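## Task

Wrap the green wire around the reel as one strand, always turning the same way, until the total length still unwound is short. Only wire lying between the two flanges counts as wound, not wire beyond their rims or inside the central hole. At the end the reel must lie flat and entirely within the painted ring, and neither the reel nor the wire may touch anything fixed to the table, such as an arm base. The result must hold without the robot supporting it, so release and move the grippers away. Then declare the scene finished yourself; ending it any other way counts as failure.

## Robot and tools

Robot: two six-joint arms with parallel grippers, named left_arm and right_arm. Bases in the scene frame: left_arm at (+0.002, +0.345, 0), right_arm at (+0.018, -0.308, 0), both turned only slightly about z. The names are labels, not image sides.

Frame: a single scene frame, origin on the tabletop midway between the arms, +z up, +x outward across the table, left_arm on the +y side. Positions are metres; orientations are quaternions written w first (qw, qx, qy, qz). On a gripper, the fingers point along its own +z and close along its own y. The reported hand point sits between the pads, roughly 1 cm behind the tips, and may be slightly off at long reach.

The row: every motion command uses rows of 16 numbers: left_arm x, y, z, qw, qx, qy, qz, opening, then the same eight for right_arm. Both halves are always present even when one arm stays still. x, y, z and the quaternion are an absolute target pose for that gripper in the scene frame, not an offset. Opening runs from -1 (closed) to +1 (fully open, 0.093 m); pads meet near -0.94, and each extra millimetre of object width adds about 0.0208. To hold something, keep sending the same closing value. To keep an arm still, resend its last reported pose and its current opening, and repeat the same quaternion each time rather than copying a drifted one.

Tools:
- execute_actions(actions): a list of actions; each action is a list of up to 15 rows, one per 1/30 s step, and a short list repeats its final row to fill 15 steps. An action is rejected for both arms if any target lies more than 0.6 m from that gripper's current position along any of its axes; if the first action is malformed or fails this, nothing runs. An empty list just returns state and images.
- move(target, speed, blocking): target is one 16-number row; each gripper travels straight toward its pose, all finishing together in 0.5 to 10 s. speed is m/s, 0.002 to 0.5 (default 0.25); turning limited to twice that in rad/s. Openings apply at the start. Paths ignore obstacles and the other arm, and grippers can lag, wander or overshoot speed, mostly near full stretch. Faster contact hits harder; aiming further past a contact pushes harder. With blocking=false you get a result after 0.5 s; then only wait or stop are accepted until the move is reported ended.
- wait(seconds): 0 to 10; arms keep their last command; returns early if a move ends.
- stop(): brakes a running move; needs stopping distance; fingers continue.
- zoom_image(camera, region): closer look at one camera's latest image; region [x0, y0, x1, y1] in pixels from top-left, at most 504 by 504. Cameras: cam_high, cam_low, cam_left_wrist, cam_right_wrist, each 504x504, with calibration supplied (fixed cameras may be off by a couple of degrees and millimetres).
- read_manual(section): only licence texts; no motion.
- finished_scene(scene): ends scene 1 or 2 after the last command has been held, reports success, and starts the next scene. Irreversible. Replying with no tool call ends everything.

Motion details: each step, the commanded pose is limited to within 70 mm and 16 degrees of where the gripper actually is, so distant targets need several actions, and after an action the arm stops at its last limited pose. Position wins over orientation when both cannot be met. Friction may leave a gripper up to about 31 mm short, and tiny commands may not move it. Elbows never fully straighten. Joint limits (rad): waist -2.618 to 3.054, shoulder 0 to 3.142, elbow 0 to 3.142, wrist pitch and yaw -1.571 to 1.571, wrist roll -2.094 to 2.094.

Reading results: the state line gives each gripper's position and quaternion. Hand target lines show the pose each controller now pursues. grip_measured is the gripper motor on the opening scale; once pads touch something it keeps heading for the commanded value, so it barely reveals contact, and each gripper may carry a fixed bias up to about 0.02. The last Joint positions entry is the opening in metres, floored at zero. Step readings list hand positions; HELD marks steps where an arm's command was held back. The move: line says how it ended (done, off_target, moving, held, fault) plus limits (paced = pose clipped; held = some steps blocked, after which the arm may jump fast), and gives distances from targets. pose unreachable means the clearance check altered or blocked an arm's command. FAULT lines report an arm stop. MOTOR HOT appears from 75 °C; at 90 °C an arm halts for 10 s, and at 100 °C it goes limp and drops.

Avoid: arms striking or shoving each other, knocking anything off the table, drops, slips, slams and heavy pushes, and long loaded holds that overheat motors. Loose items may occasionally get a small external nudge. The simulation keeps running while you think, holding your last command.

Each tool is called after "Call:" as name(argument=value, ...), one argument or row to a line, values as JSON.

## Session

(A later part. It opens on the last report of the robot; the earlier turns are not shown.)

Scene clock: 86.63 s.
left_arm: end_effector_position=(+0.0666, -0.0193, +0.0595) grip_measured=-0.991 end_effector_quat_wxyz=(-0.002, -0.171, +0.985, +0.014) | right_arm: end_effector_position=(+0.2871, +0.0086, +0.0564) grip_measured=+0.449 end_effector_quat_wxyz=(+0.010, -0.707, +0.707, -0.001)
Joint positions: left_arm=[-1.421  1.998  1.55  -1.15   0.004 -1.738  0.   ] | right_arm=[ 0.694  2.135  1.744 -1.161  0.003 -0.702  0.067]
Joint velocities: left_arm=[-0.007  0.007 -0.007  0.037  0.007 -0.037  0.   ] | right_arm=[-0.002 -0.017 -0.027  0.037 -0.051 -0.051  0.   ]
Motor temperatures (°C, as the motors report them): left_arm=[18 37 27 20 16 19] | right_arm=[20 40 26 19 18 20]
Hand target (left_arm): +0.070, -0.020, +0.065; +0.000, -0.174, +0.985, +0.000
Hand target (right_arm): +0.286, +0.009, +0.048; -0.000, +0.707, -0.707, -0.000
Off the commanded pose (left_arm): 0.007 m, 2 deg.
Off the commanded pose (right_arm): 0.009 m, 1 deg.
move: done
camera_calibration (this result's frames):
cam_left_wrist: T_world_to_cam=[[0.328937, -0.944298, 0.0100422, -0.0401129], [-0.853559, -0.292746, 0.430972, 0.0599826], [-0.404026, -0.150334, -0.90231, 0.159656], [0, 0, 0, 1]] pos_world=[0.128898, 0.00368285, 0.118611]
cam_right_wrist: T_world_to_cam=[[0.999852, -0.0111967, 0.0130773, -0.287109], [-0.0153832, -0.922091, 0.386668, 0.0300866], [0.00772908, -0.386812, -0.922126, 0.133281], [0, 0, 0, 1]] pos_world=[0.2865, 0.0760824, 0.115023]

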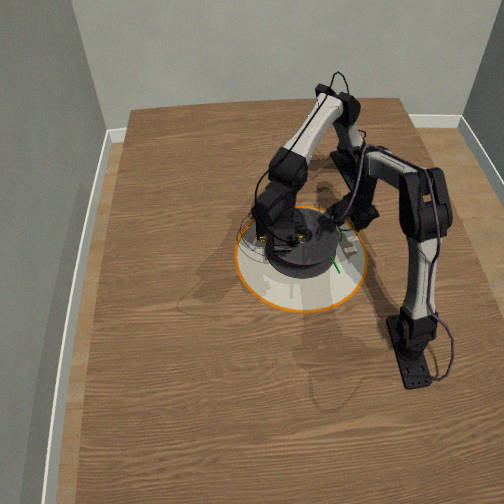

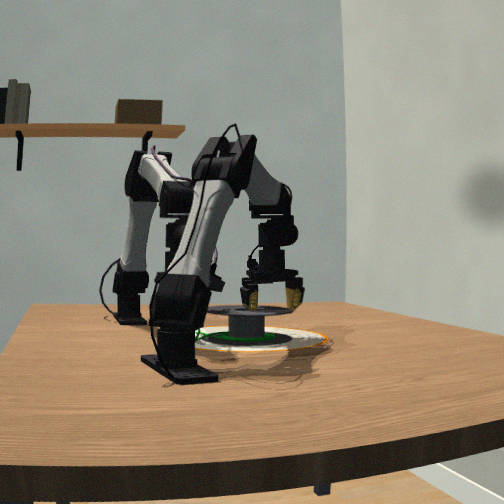

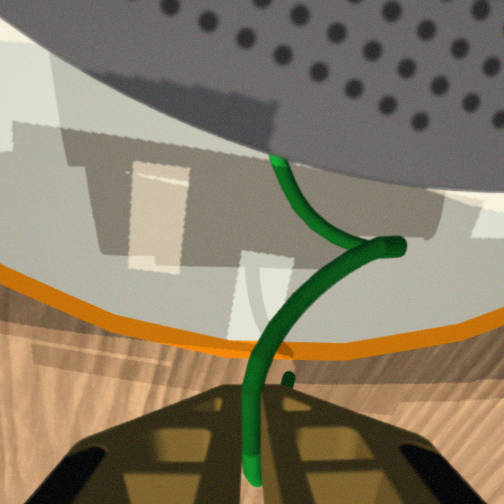

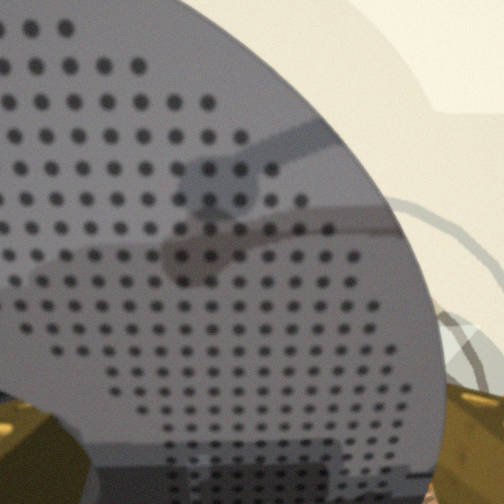

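Call:
move(
  target=[0.07,-0.02,0.065,0,-0.1736,0.9848,0,-1,0.2796,-0.0195,0.05,0,-0.5,0.866,0,0.3],
  speed=0.2,
)

Call:
move(
  target=[0.07,-0.02,0.065,0,-0.1736,0.9848,0,-1,0.2565,-0.0426,0.05,0,-0.2588,0.9659,0,0.3],
  speed=0.2,
)

Call:
move(
  target=[0.07,-0.02,0.065,0,-0.1736,0.9848,0,-1,0.225,-0.051,0.05,0,0,1,0,0.3],
  speed=0.2,
)

Scene clock: 89.20 s.
left_arm: end_effector_position=(+0.0666, -0.0193, +0.0595) grip_measured=-0.991 end_effector_quat_wxyz=(-0.002, -0.171, +0.985, +0.014) | right_arm: end_effector_position=(+0.2857, -0.0098, +0.0557) grip_measured=+0.450 end_effector_quat_wxyz=(+0.019, -0.512, +0.859, -0.003)
Joint positions: left_arm=[-1.421  1.998  1.55  -1.15   0.004 -1.738  0.   ] | right_arm=[ 0.674  2.063  1.63  -1.105  0.018 -0.228  0.067]
Joint velocities: left_arm=[ 0.002  0.002 -0.022 -0.022  0.066 -0.007  0.   ] | right_arm=[ 0.002 -0.017 -0.002 -0.066 -0.022  0.037 -0.   ]
Motor temperatures (°C, as the motors report them): left_arm=[18 37 27 20 16 19] | right_arm=[20 40 26 19 18 20]
Hand target (left_arm): +0.070, -0.020, +0.065; +0.000, -0.174, +0.985, +0.000
Hand target (right_arm): +0.279, -0.019, +0.051; -0.000, -0.500, +0.866, +0.000
Off the commanded pose (left_arm): 0.007 m, 2 deg.
Off the commanded pose (right_arm): 0.013 m, 3 deg.
move: off_target (right_arm)
camera_calibration (this result's frames):
cam_left_wrist: T_world_to_cam=[[0.328937, -0.944298, 0.0100422, -0.0401129], [-0.853559, -0.292746, 0.430972, 0.0599826], [-0.404026, -0.150334, -0.90231, 0.159656], [0, 0, 0, 1]] pos_world=[0.128898, 0.00368285, 0.118611]
cam_right_wrist: T_world_to_cam=[[0.874206, -0.48498, 0.0236487, -0.255247], [-0.458006, -0.807453, 0.371821, 0.141741], [-0.16123, -0.335879, -0.928003, 0.174643], [0, 0, 0, 1]] pos_world=[0.316214, 0.0493187, 0.115404]

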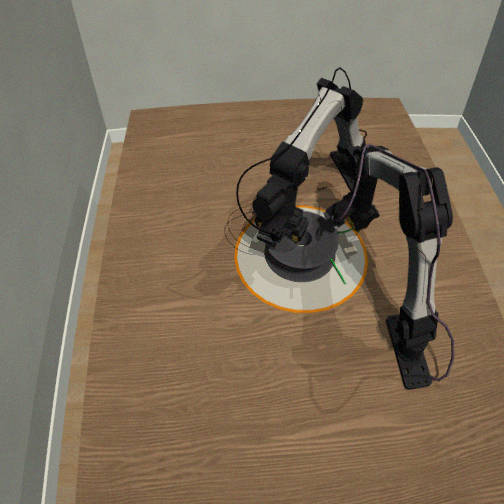

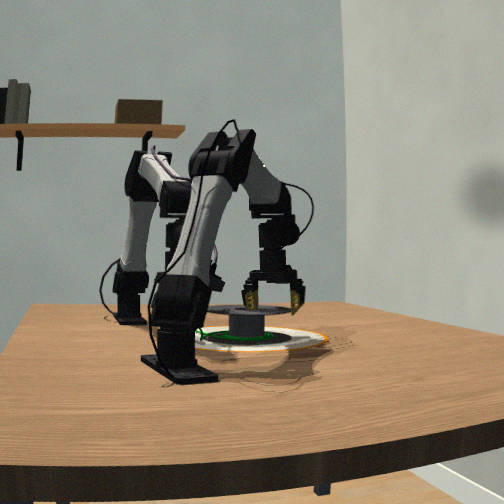

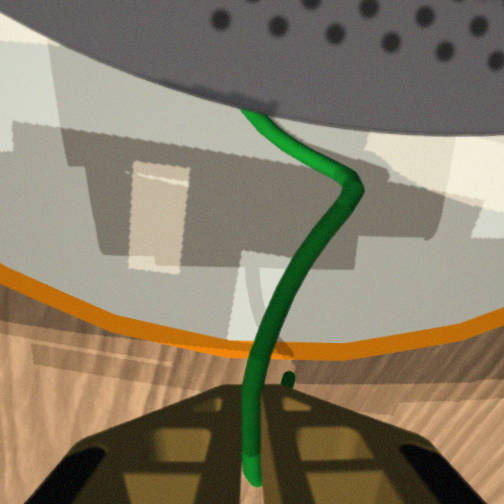

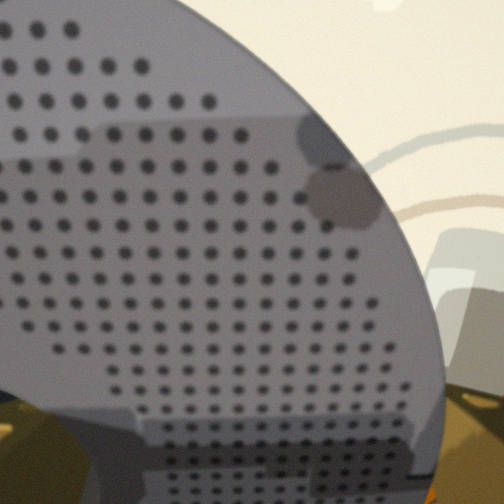

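Scene clock: 91.07 s.
left_arm: end_effector_position=(+0.0666, -0.0193, +0.0595) grip_measured=-0.991 end_effector_quat_wxyz=(-0.002, -0.171, +0.985, +0.014) | right_arm: end_effector_position=(+0.2639, -0.0394, +0.0561) grip_measured=+0.450 end_effector_quat_wxyz=(+0.016, -0.271, +0.962, -0.012)
Joint positions: left_arm=[-1.421  1.998  1.55  -1.15   0.004 -1.738  0.   ] | right_arm=[ 0.674  1.941  1.456 -1.071  0.038  0.298  0.067]
Joint velocities: left_arm=[-0.007  0.007 -0.017 -0.051  0.022 -0.022  0.   ] | right_arm=[ 0.017  0.002  0.012 -0.022  0.037  0.037  0.   ]
Motor temperatures (°C, as the motors report them): left_arm=[18 38 27 20 16 19] | right_arm=[20 41 26 19 18 20]
Hand target (left_arm): +0.070, -0.020, +0.065; +0.000, -0.174, +0.985, +0.000
Hand target (right_arm): +0.256, -0.043, +0.051; -0.000, -0.259, +0.966, -0.000
Off the commanded pose (left_arm): 0.007 m, 2 deg.
Off the commanded pose (right_arm): 0.010 m, 3 deg.
move: off_target (right_arm)
camera_calibration (this result's frames):
cam_left_wrist: T_world_to_cam=[[0.328937, -0.944298, 0.0100422, -0.0401129], [-0.853559, -0.292746, 0.430972, 0.0599826], [-0.404026, -0.150334, -0.90231, 0.159656], [0, 0, 0, 1]] pos_world=[0.128898, 0.00368285, 0.118611]
cam_right_wrist: T_world_to_cam=[[0.513045, -0.857831, 0.0301665, -0.170344], [-0.801281, -0.46603, 0.375187, 0.2116], [-0.307788, -0.21666, -0.926458, 0.204852], [0, 0, 0, 1]] pos_world=[0.319996, -0.00313141, 0.115536]

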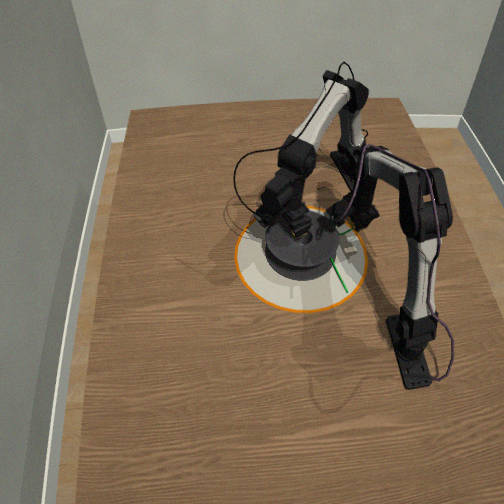

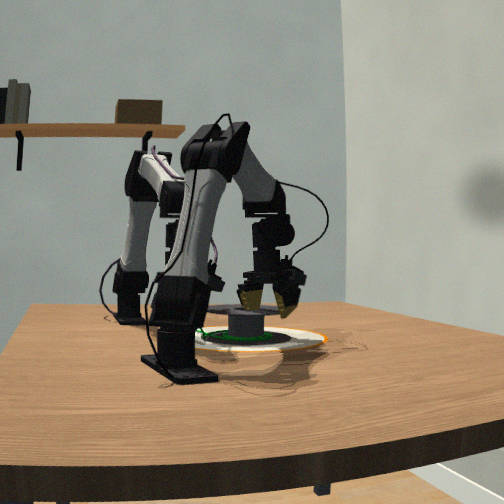

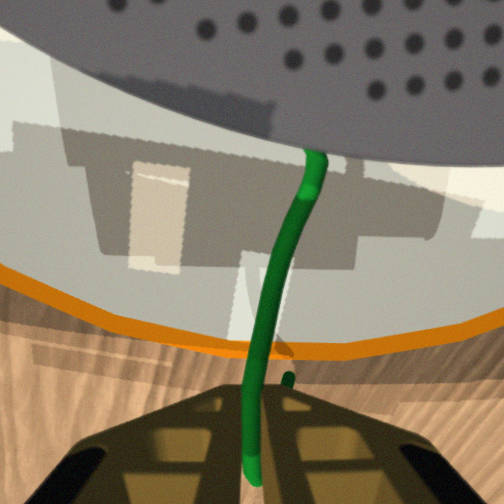

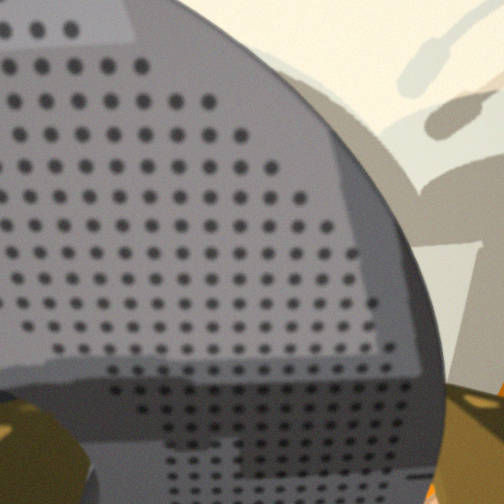

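Scene clock: 92.97 s.
left_arm: end_effector_position=(+0.0673, -0.0191, +0.0594) grip_measured=-0.991 end_effector_quat_wxyz=(+0.000, -0.171, +0.985, +0.014) | right_arm: end_effector_position=(+0.2345, -0.0596, +0.0563) grip_measured=+0.451 end_effector_quat_wxyz=(+0.014, -0.006, +1.000, -0.023)
Joint positions: left_arm=[-1.421  1.998  1.55  -1.15  -0.    -1.738  0.   ] | right_arm=[ 0.707  1.843  1.325 -1.071  0.051  0.869  0.067]
Joint velocities: left_arm=[-0.017 -0.012  0.012 -0.066 -0.022  0.022  0.   ] | right_arm=[ 0.017  0.007  0.007 -0.007 -0.037 -0.037  0.   ]
Motor temperatures (°C, as the motors report them): left_arm=[18 38 27 20 16 19] | right_arm=[20 41 26 19 18 20]
Hand target (left_arm): +0.070, -0.020, +0.065; +0.000, -0.173, +0.985, +0.000
Hand target (right_arm): +0.225, -0.052, +0.051; -0.001, -0.000, +1.000, -0.002
Off the commanded pose (left_arm): 0.006 m, 2 deg.
Off the commanded pose (right_arm): 0.014 m, 3 deg.
move: off_target (right_arm)
camera_calibration (this result's frames):
cam_left_wrist: T_world_to_cam=[[0.328773, -0.944347, 0.0107634, -0.0402672], [-0.855528, -0.292985, 0.426886, 0.0610415], [-0.399976, -0.149557, -0.904241, 0.159838], [0, 0, 0, 1]] pos_world=[0.129393, 0.00376306, 0.118908]
cam_right_wrist: T_world_to_cam=[[0.00123287, -0.998969, 0.045375, -0.0618081], [-0.927777, 0.0157883, 0.372802, 0.2371], [-0.373134, -0.0425575, -0.926801, 0.217347], [0, 0, 0, 1]] pos_world=[0.301152, -0.056238, 0.115851]

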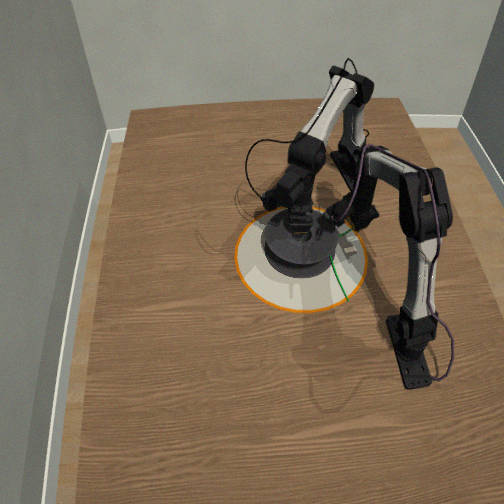

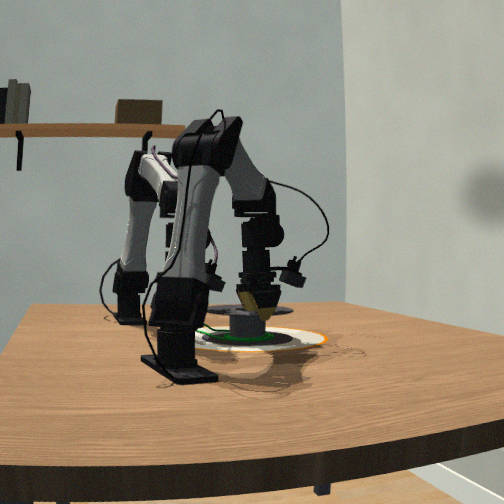

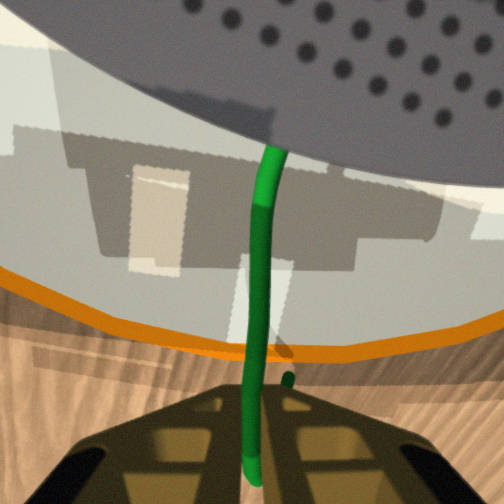

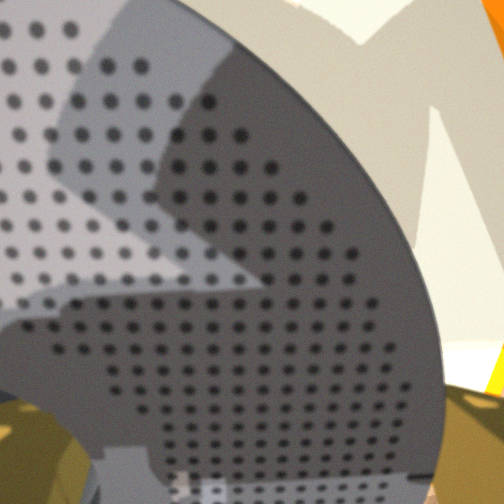

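Call:
zoom_image(
  camera="cam_high",
  region=[230,190,390,320],
)

Call:
zoom_image(
  camera="cam_low",
  region=[170,280,350,370],
)

Region (230, 190, 390, 320) of cam_high's 504x504 image, scaled by 3.150, with more detail than that image has; it fills the top 410 rows of this view, and the rest is white.

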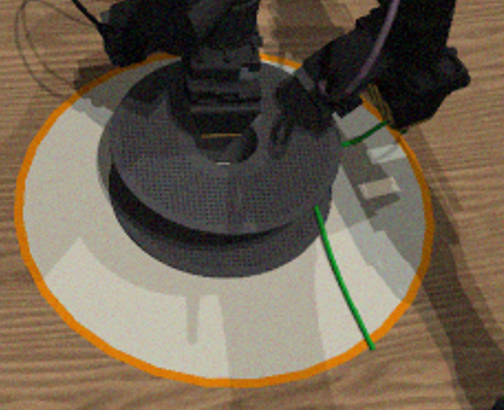

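Region (170, 280, 350, 370) of cam_low's 504x504 image, scaled by 2.800, with more detail than that image has.

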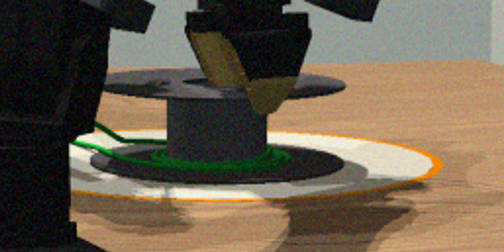

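Call:
move(
  target=[0.072,-0.02,0.022,0,-0.1736,0.9848,0,-1,0.23,-0.056,0.05,0,0,1,0,0.3],
  speed=0.06,
)

Call:
move(
  target=[0.072,-0.02,0.022,0,-0.1736,0.9848,0,-0.3,0.23,-0.056,0.05,0,0,1,0,0.3],
  speed=0.06,
)

Call:
move(
  target=[0.072,-0.02,0.11,0,-0.1736,0.9848,0,-0.3,0.23,-0.056,0.05,0,0,1,0,0.3],
  speed=0.15,
)

Scene clock: 105.20 s.
left_arm: end_effector_position=(+0.0692, -0.0199, +0.0329) grip_measured=-0.991 end_effector_quat_wxyz=(+0.000, -0.172, +0.985, -0.003) | right_arm: end_effector_position=(+0.2346, -0.0596, +0.0565) grip_measured=+0.451 end_effector_quat_wxyz=(+0.014, -0.006, +1.000, -0.023)
Joint positions: left_arm=[-1.417  1.998  1.441 -1.008 -0.    -1.736  0.   ] | right_arm=[ 0.707  1.843  1.325 -1.071  0.051  0.869  0.067]
Joint velocities: left_arm=[ 0.007 -0.017  0.022  0.022  0.022  0.007  0.   ] | right_arm=[ 0.002 -0.007  0.012 -0.022  0.007 -0.066  0.   ]
Motor temperatures (°C, as the motors report them): left_arm=[18 39 26 19 16 19] | right_arm=[20 41 25 19 18 20]
Hand target (left_arm): +0.072, -0.020, +0.022; -0.000, -0.174, +0.985, +0.000
Hand target (right_arm): +0.230, -0.056, +0.050; +0.000, -0.000, +1.000, -0.001
Off the commanded pose (left_arm): 0.011 m, 0 deg.
Off the commanded pose (right_arm): 0.009 m, 3 deg.
move: off_target (left_arm, right_arm)
camera_calibration (this result's frames):
cam_left_wrist: T_world_to_cam=[[0.33077, -0.94269, 0.0439015, -0.0424587], [-0.857428, -0.280769, 0.431261, 0.0739828], [-0.39422, -0.180291, -0.901158, 0.135348], [0, 0, 0, 1]] pos_world=[0.130836, 0.00514866, 0.0919281]
cam_right_wrist: T_world_to_cam=[[0.000834126, -0.998972, 0.0453137, -0.0617408], [-0.927977, 0.0161122, 0.372288, 0.23721], [-0.372635, -0.0423606, -0.927011, 0.217389], [0, 0, 0, 1]] pos_world=[0.301184, -0.0562906, 0.116009]

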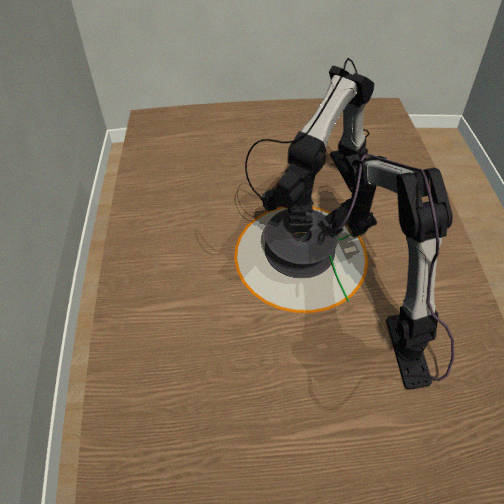

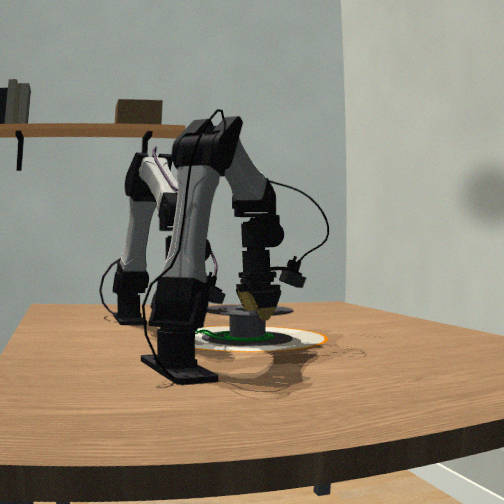

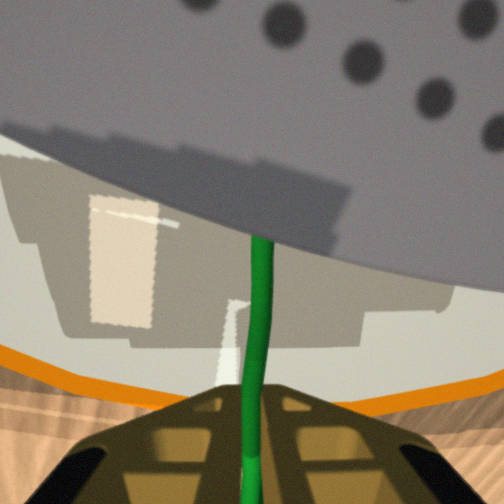

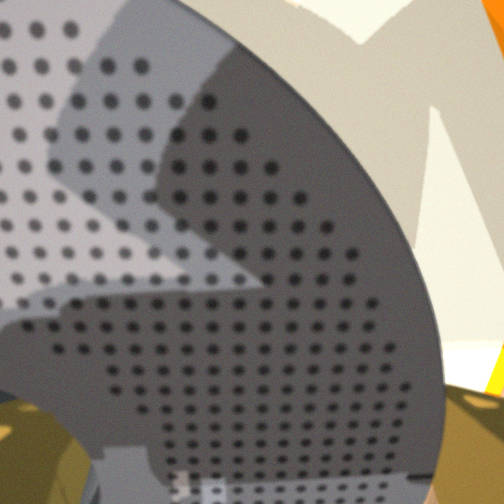

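Scene clock: 105.90 s.
left_arm: end_effector_position=(+0.0696, -0.0219, +0.0329) grip_measured=-0.302 end_effector_quat_wxyz=(+0.000, -0.172, +0.985, -0.007) | right_arm: end_effector_position=(+0.2346, -0.0596, +0.0565) grip_measured=+0.451 end_effector_quat_wxyz=(+0.014, -0.006, +1.000, -0.023)
Joint positions: left_arm=[-1.417  1.998  1.441 -0.999 -0.    -1.736  0.031] | right_arm=[ 0.707  1.843  1.325 -1.071  0.051  0.869  0.067]
Joint velocities: left_arm=[ 0.007  0.002 -0.012 -0.007 -0.11   0.037 -0.   ] | right_arm=[-0.017 -0.022 -0.007 -0.037 -0.037 -0.037 -0.   ]
Motor temperatures (°C, as the motors report them): left_arm=[18 39 26 19 16 19] | right_arm=[20 41 25 19 18 20]
Hand target (left_arm): +0.072, -0.020, +0.022; -0.000, -0.174, +0.985, -0.000
Hand target (right_arm): +0.230, -0.056, +0.050; -0.000, -0.000, +1.000, -0.001
Off the commanded pose (left_arm): 0.011 m, 1 deg.
Off the commanded pose (right_arm): 0.009 m, 3 deg.
move: off_target (left_arm, right_arm)
camera_calibration (this result's frames):
cam_left_wrist: T_world_to_cam=[[0.330697, -0.942293, 0.0521823, -0.0447262], [-0.858081, -0.277205, 0.432266, 0.0738167], [-0.392856, -0.187726, -0.900235, 0.134864], [0, 0, 0, 1]] pos_world=[0.131114, 0.00363461, 0.0918347]
cam_right_wrist: T_world_to_cam=[[0.000834126, -0.998972, 0.0453137, -0.0617408], [-0.927977, 0.0161122, 0.372288, 0.23721], [-0.372635, -0.0423606, -0.927011, 0.217389], [0, 0, 0, 1]] pos_world=[0.301184, -0.0562906, 0.116009]

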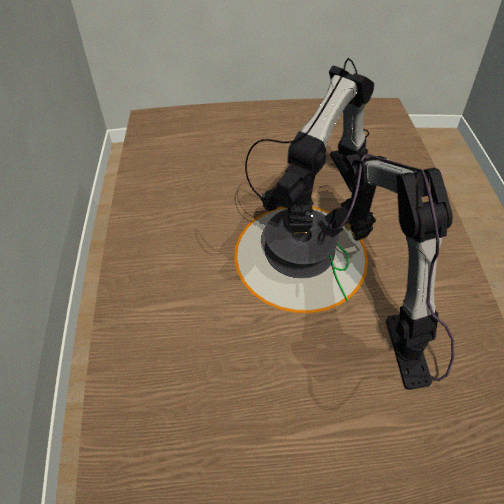

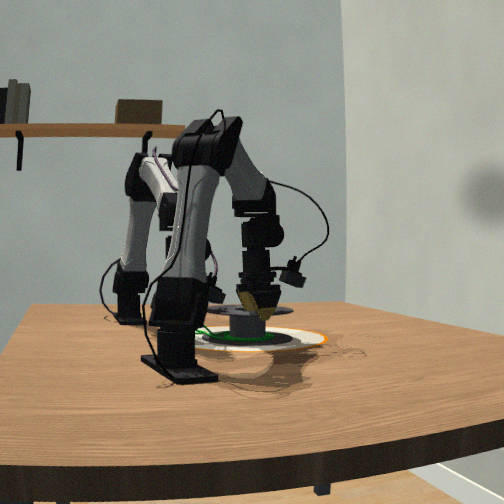

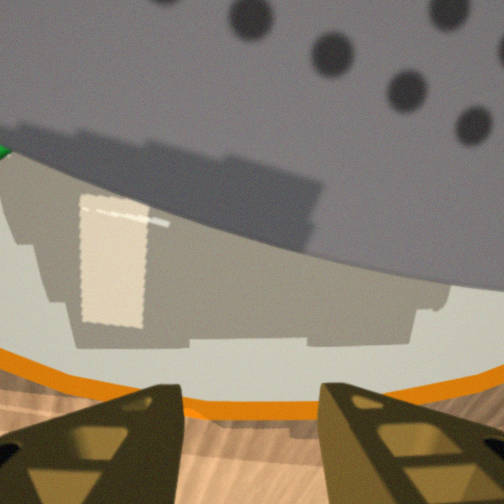

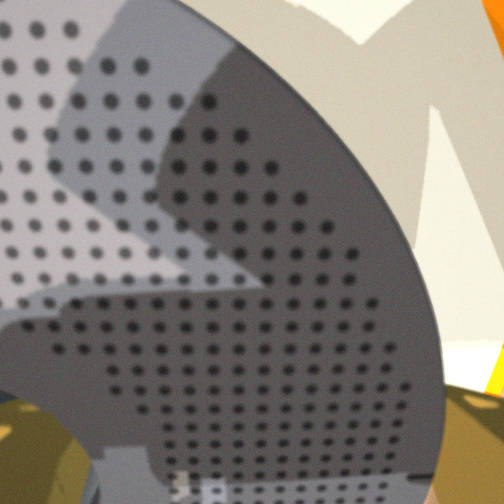

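Scene clock: 107.07 s.
left_arm: end_effector_position=(+0.0693, -0.0207, +0.0996) grip_measured=-0.302 end_effector_quat_wxyz=(+0.000, -0.172, +0.985, +0.007) | right_arm: end_effector_position=(+0.2346, -0.0596, +0.0565) grip_measured=+0.451 end_effector_quat_wxyz=(+0.014, -0.006, +1.000, -0.023)
Joint positions: left_arm=[-1.417  1.972  1.674 -1.288 -0.    -1.736  0.031] | right_arm=[ 0.707  1.843  1.325 -1.071  0.051  0.869  0.067]
Joint velocities: left_arm=[-0.012 -0.017  0.017  0.051 -0.051 -0.007 -0.   ] | right_arm=[ 0.012 -0.022 -0.002 -0.037 -0.066  0.066  0.001]
Motor temperatures (°C, as the motors report them): left_arm=[18 39 27 19 16 19] | right_arm=[20 41 25 19 18 20]
Hand target (left_arm): +0.072, -0.020, +0.110; +0.000, -0.174, +0.985, +0.000
Hand target (right_arm): +0.230, -0.056, +0.050; -0.000, -0.000, +1.000, -0.001
Off the commanded pose (left_arm): 0.011 m, 1 deg.
Off the commanded pose (right_arm): 0.009 m, 3 deg.
move: off_target (left_arm, right_arm)
camera_calibration (this result's frames):
cam_left_wrist: T_world_to_cam=[[0.330897, -0.943382, 0.023187, -0.0441897], [-0.8558, -0.289642, 0.428618, 0.0450589], [-0.397635, -0.161672, -0.903188, 0.196235], [0, 0, 0, 1]] pos_world=[0.131214, 0.00308897, 0.158949]
cam_right_wrist: T_world_to_cam=[[0.000834126, -0.998972, 0.0453137, -0.0617408], [-0.927977, 0.0161122, 0.372288, 0.23721], [-0.372635, -0.0423606, -0.927011, 0.217389], [0, 0, 0, 1]] pos_world=[0.301184, -0.0562906, 0.116009]

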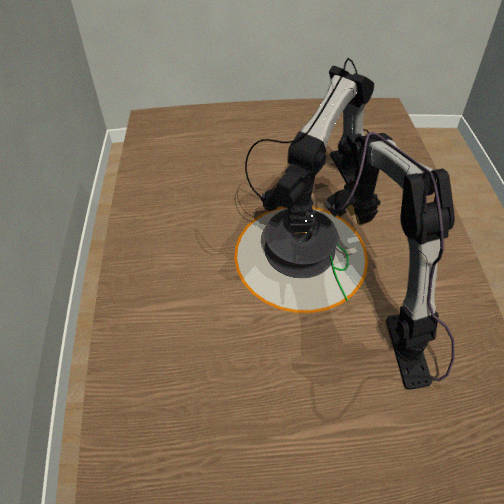

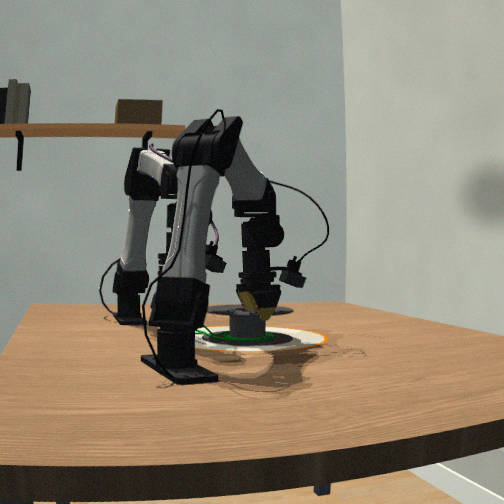

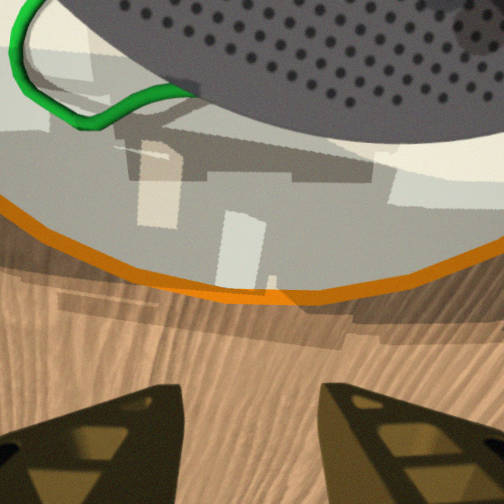

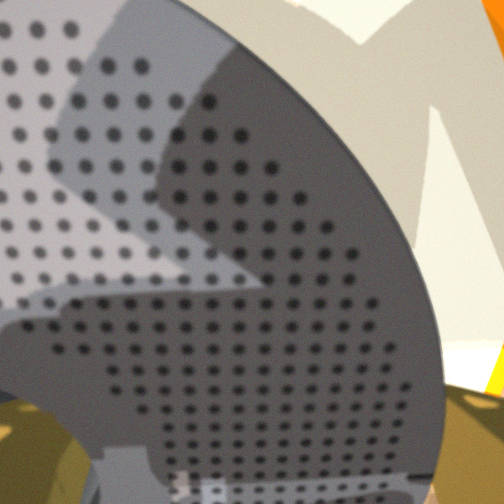

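Call:
zoom_image(
  camera="cam_high",
  region=[290,200,390,320],
)

Region (290, 200, 390, 320) of cam_high's 504x504 image, scaled by 4.200, with more detail than that image has.

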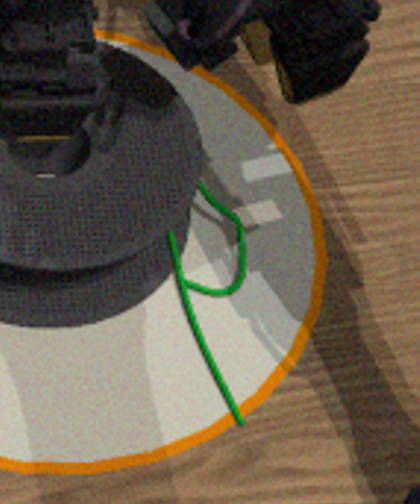

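Call:
move(
  target=[0.125,0.125,0.12,0,0.6428,0.766,0,-0.3,0.23,-0.056,0.05,0,0,1,0,0.3],
  speed=0.3,
)

Scene clock: 129.33 s.
left_arm: end_effector_position=(+0.1265, +0.1190, +0.1164) grip_measured=-0.302 end_effector_quat_wxyz=(-0.004, +0.643, +0.766, +0.002) | right_arm: end_effector_position=(+0.2346, -0.0596, +0.0565) grip_measured=+0.451 end_effector_quat_wxyz=(+0.014, -0.006, +1.000, -0.023)
Joint positions: left_arm=[-1.095  1.526  1.212 -1.266 -0.     0.329  0.031] | right_arm=[ 0.707  1.843  1.325 -1.071  0.051  0.869  0.067]
Joint velocities: left_arm=[-0.002  0.002  0.002  0.007  0.022 -0.081 -0.   ] | right_arm=[ 0.007  0.007  0.007  0.066 -0.081  0.022  0.001]
Motor temperatures (°C, as the motors report them): left_arm=[18 40 28 19 16 19] | right_arm=[20 42 24 19 18 20]
Hand target (left_arm): +0.126, +0.123, +0.119; +0.001, +0.643, +0.766, -0.001
Hand target (right_arm): +0.230, -0.056, +0.050; -0.000, -0.000, +1.000, -0.001
Off the commanded pose (left_arm): 0.007 m, 1 deg.
Off the commanded pose (right_arm): 0.009 m, 3 deg.
move: off_target (right_arm)
camera_calibration (this result's frames):
cam_left_wrist: T_world_to_cam=[[-0.985656, -0.163948, 0.0400474, 0.140088], [-0.130124, 0.889366, 0.438287, -0.105972], [-0.107473, 0.426789, -0.897942, 0.149327], [0, 0, 0, 1]] pos_world=[0.140338, 0.0534836, 0.174923]
cam_right_wrist: T_world_to_cam=[[0.000834126, -0.998972, 0.0453137, -0.0617408], [-0.927977, 0.0161122, 0.372288, 0.23721], [-0.372635, -0.0423606, -0.927011, 0.217389], [0, 0, 0, 1]] pos_world=[0.301184, -0.0562906, 0.116009]

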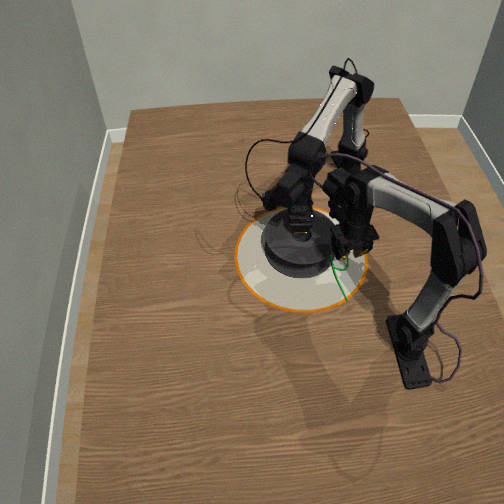

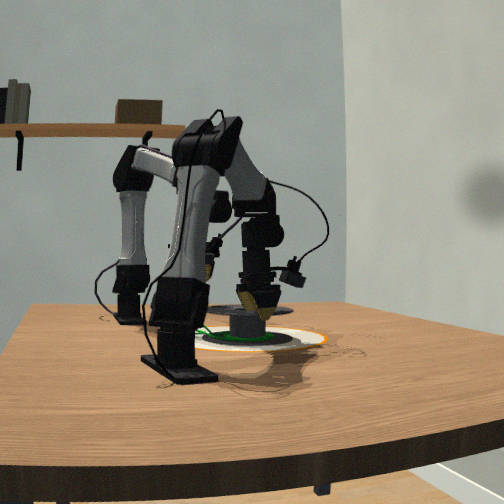

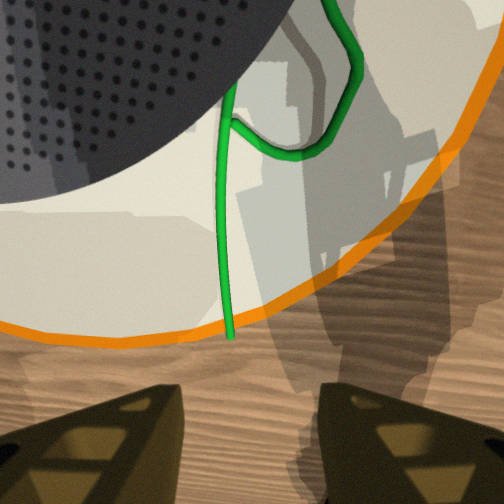

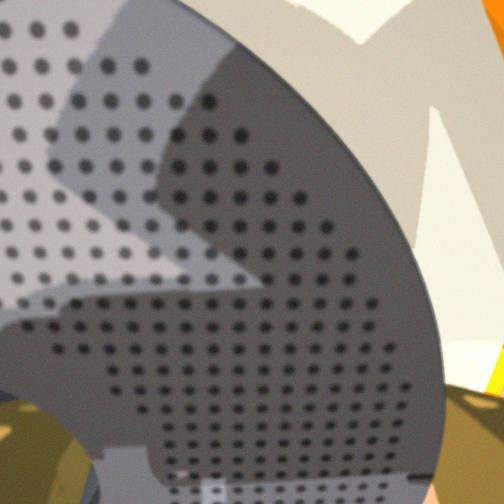

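Call:
move(
  target=[0.133,0.125,0.004,0,0.6428,0.766,0,-0.3,0.23,-0.056,0.05,0,0,1,0,0.3],
  speed=0.12,
)

Call:
move(
  target=[0.133,0.125,0.004,0,0.6428,0.766,0,-1,0.23,-0.056,0.05,0,0,1,0,0.3],
  speed=0.05,
)

Scene clock: 132.00 s.
left_arm: end_effector_position=(+0.1342, +0.1181, +0.0156) grip_measured=-0.302 end_effector_quat_wxyz=(+0.016, +0.644, +0.765, -0.006) | right_arm: end_effector_position=(+0.2344, -0.0601, +0.0563) grip_measured=+0.451 end_effector_quat_wxyz=(+0.014, -0.005, +1.000, -0.023)
Joint positions: left_arm=[-1.07   1.615  0.882 -0.804  0.001  0.357  0.031] | right_arm=[ 0.707  1.841  1.322 -1.069  0.052  0.871  0.067]
Joint velocities: left_arm=[ 0.007 -0.017 -0.002 -0.022  0.037 -0.007  0.   ] | right_arm=[-0.012 -0.017  0.007  0.037 -0.007 -0.037  0.   ]
Motor temperatures (°C, as the motors report them): left_arm=[18 39 27 19 16 19] | right_arm=[20 42 24 19 18 20]
Hand target (left_arm): +0.133, +0.125, +0.005; -0.000, +0.643, +0.766, -0.000
Hand target (right_arm): +0.230, -0.056, +0.050; -0.000, -0.000, +1.000, -0.001
Off the commanded pose (left_arm): 0.014 m, 2 deg.
Off the commanded pose (right_arm): 0.009 m, 3 deg.
move: off_target (left_arm, right_arm)
camera_calibration (this result's frames):
cam_left_wrist: T_world_to_cam=[[-0.986826, -0.159678, 0.0260356, 0.15143], [-0.135926, 0.905558, 0.401856, -0.0605757], [-0.0877444, 0.393023, -0.915333, 0.0616835], [0, 0, 0, 1]] pos_world=[0.146614, 0.054792, 0.076861]
cam_right_wrist: T_world_to_cam=[[-0.000715309, -0.998966, 0.0454616, -0.0618244], [-0.928288, 0.0175688, 0.371448, 0.237289], [-0.371863, -0.0419357, -0.92734, 0.21703], [0, 0, 0, 1]] pos_world=[0.300933, -0.056828, 0.115931]

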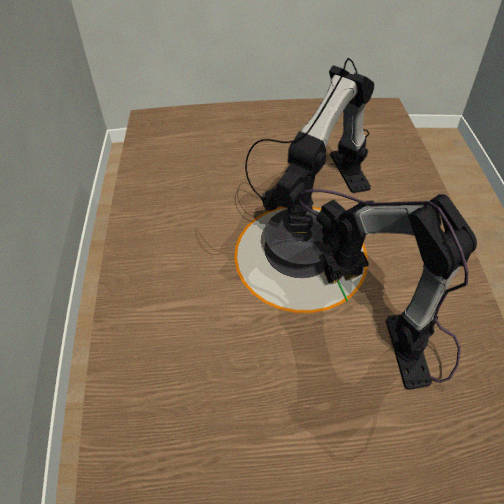

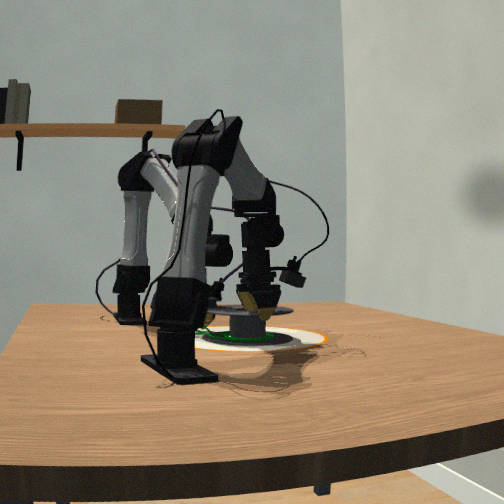

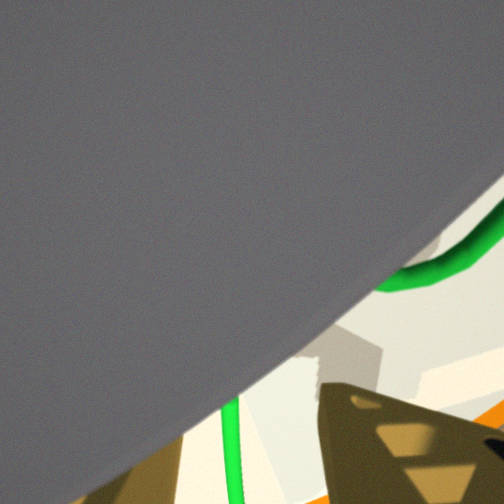

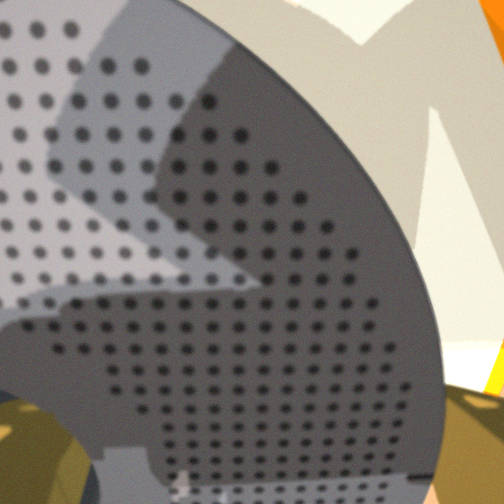

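Scene clock: 132.80 s.
left_arm: end_effector_position=(+0.1343, +0.1179, +0.0156) grip_measured=-0.999 end_effector_quat_wxyz=(+0.016, +0.644, +0.765, -0.006) | right_arm: end_effector_position=(+0.2345, -0.0602, +0.0563) grip_measured=+0.451 end_effector_quat_wxyz=(+0.015, -0.005, +1.000, -0.024)
Joint positions: left_arm=[-1.07   1.615  0.882 -0.803  0.001  0.357  0.   ] | right_arm=[ 0.707  1.841  1.322 -1.069  0.053  0.871  0.067]
Joint velocities: left_arm=[-0.007 -0.007 -0.022 -0.022 -0.066 -0.007  0.   ] | right_arm=[-0.012 -0.002 -0.002  0.051 -0.022 -0.051 -0.001]
Motor temperatures (°C, as the motors report them): left_arm=[18 39 27 19 16 19] | right_arm=[20 42 24 19 18 20]
Hand target (left_arm): +0.133, +0.125, +0.005; +0.000, +0.643, +0.766, -0.000
Hand target (right_arm): +0.230, -0.056, +0.050; +0.000, -0.000, +1.000, -0.001
Off the commanded pose (left_arm): 0.014 m, 2 deg.
Off the commanded pose (right_arm): 0.009 m, 3 deg.
move: off_target (left_arm, right_arm)
camera_calibration (this result's frames):
cam_left_wrist: T_world_to_cam=[[-0.986836, -0.159661, 0.0257617, 0.1515], [-0.136081, 0.905823, 0.401206, -0.0604214], [-0.0873927, 0.392419, -0.915625, 0.0617887], [0, 0, 0, 1]] pos_world=[0.146683, 0.0546726, 0.0769139]
cam_right_wrist: T_world_to_cam=[[-0.000735609, -0.998932, 0.0461887, -0.0619812], [-0.928615, 0.0178204, 0.370616, 0.237564], [-0.371043, -0.0426189, -0.927637, 0.216873], [0, 0, 0, 1]] pos_world=[0.301029, -0.0569056, 0.115998]

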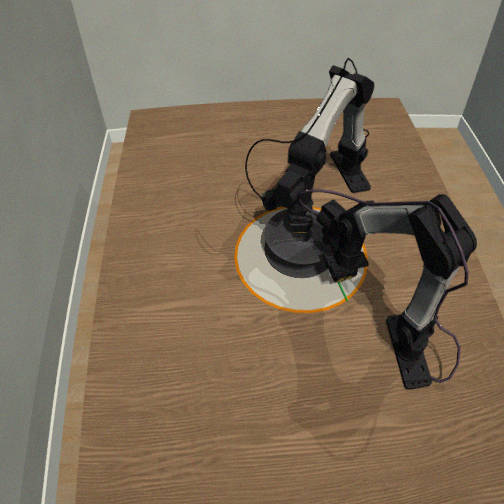

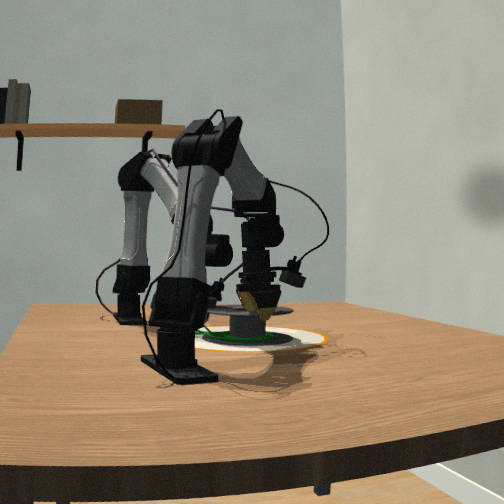

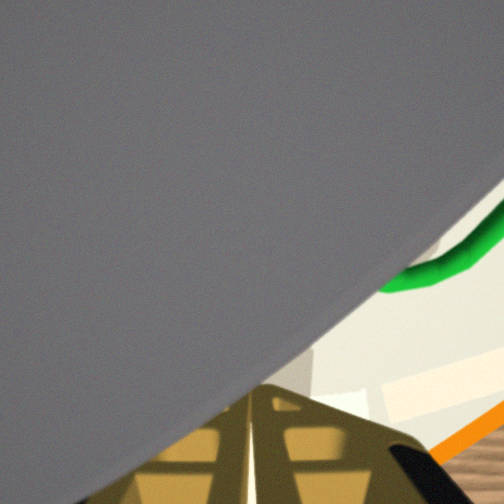

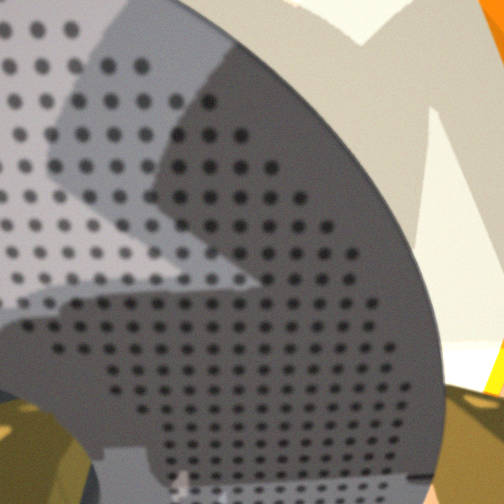

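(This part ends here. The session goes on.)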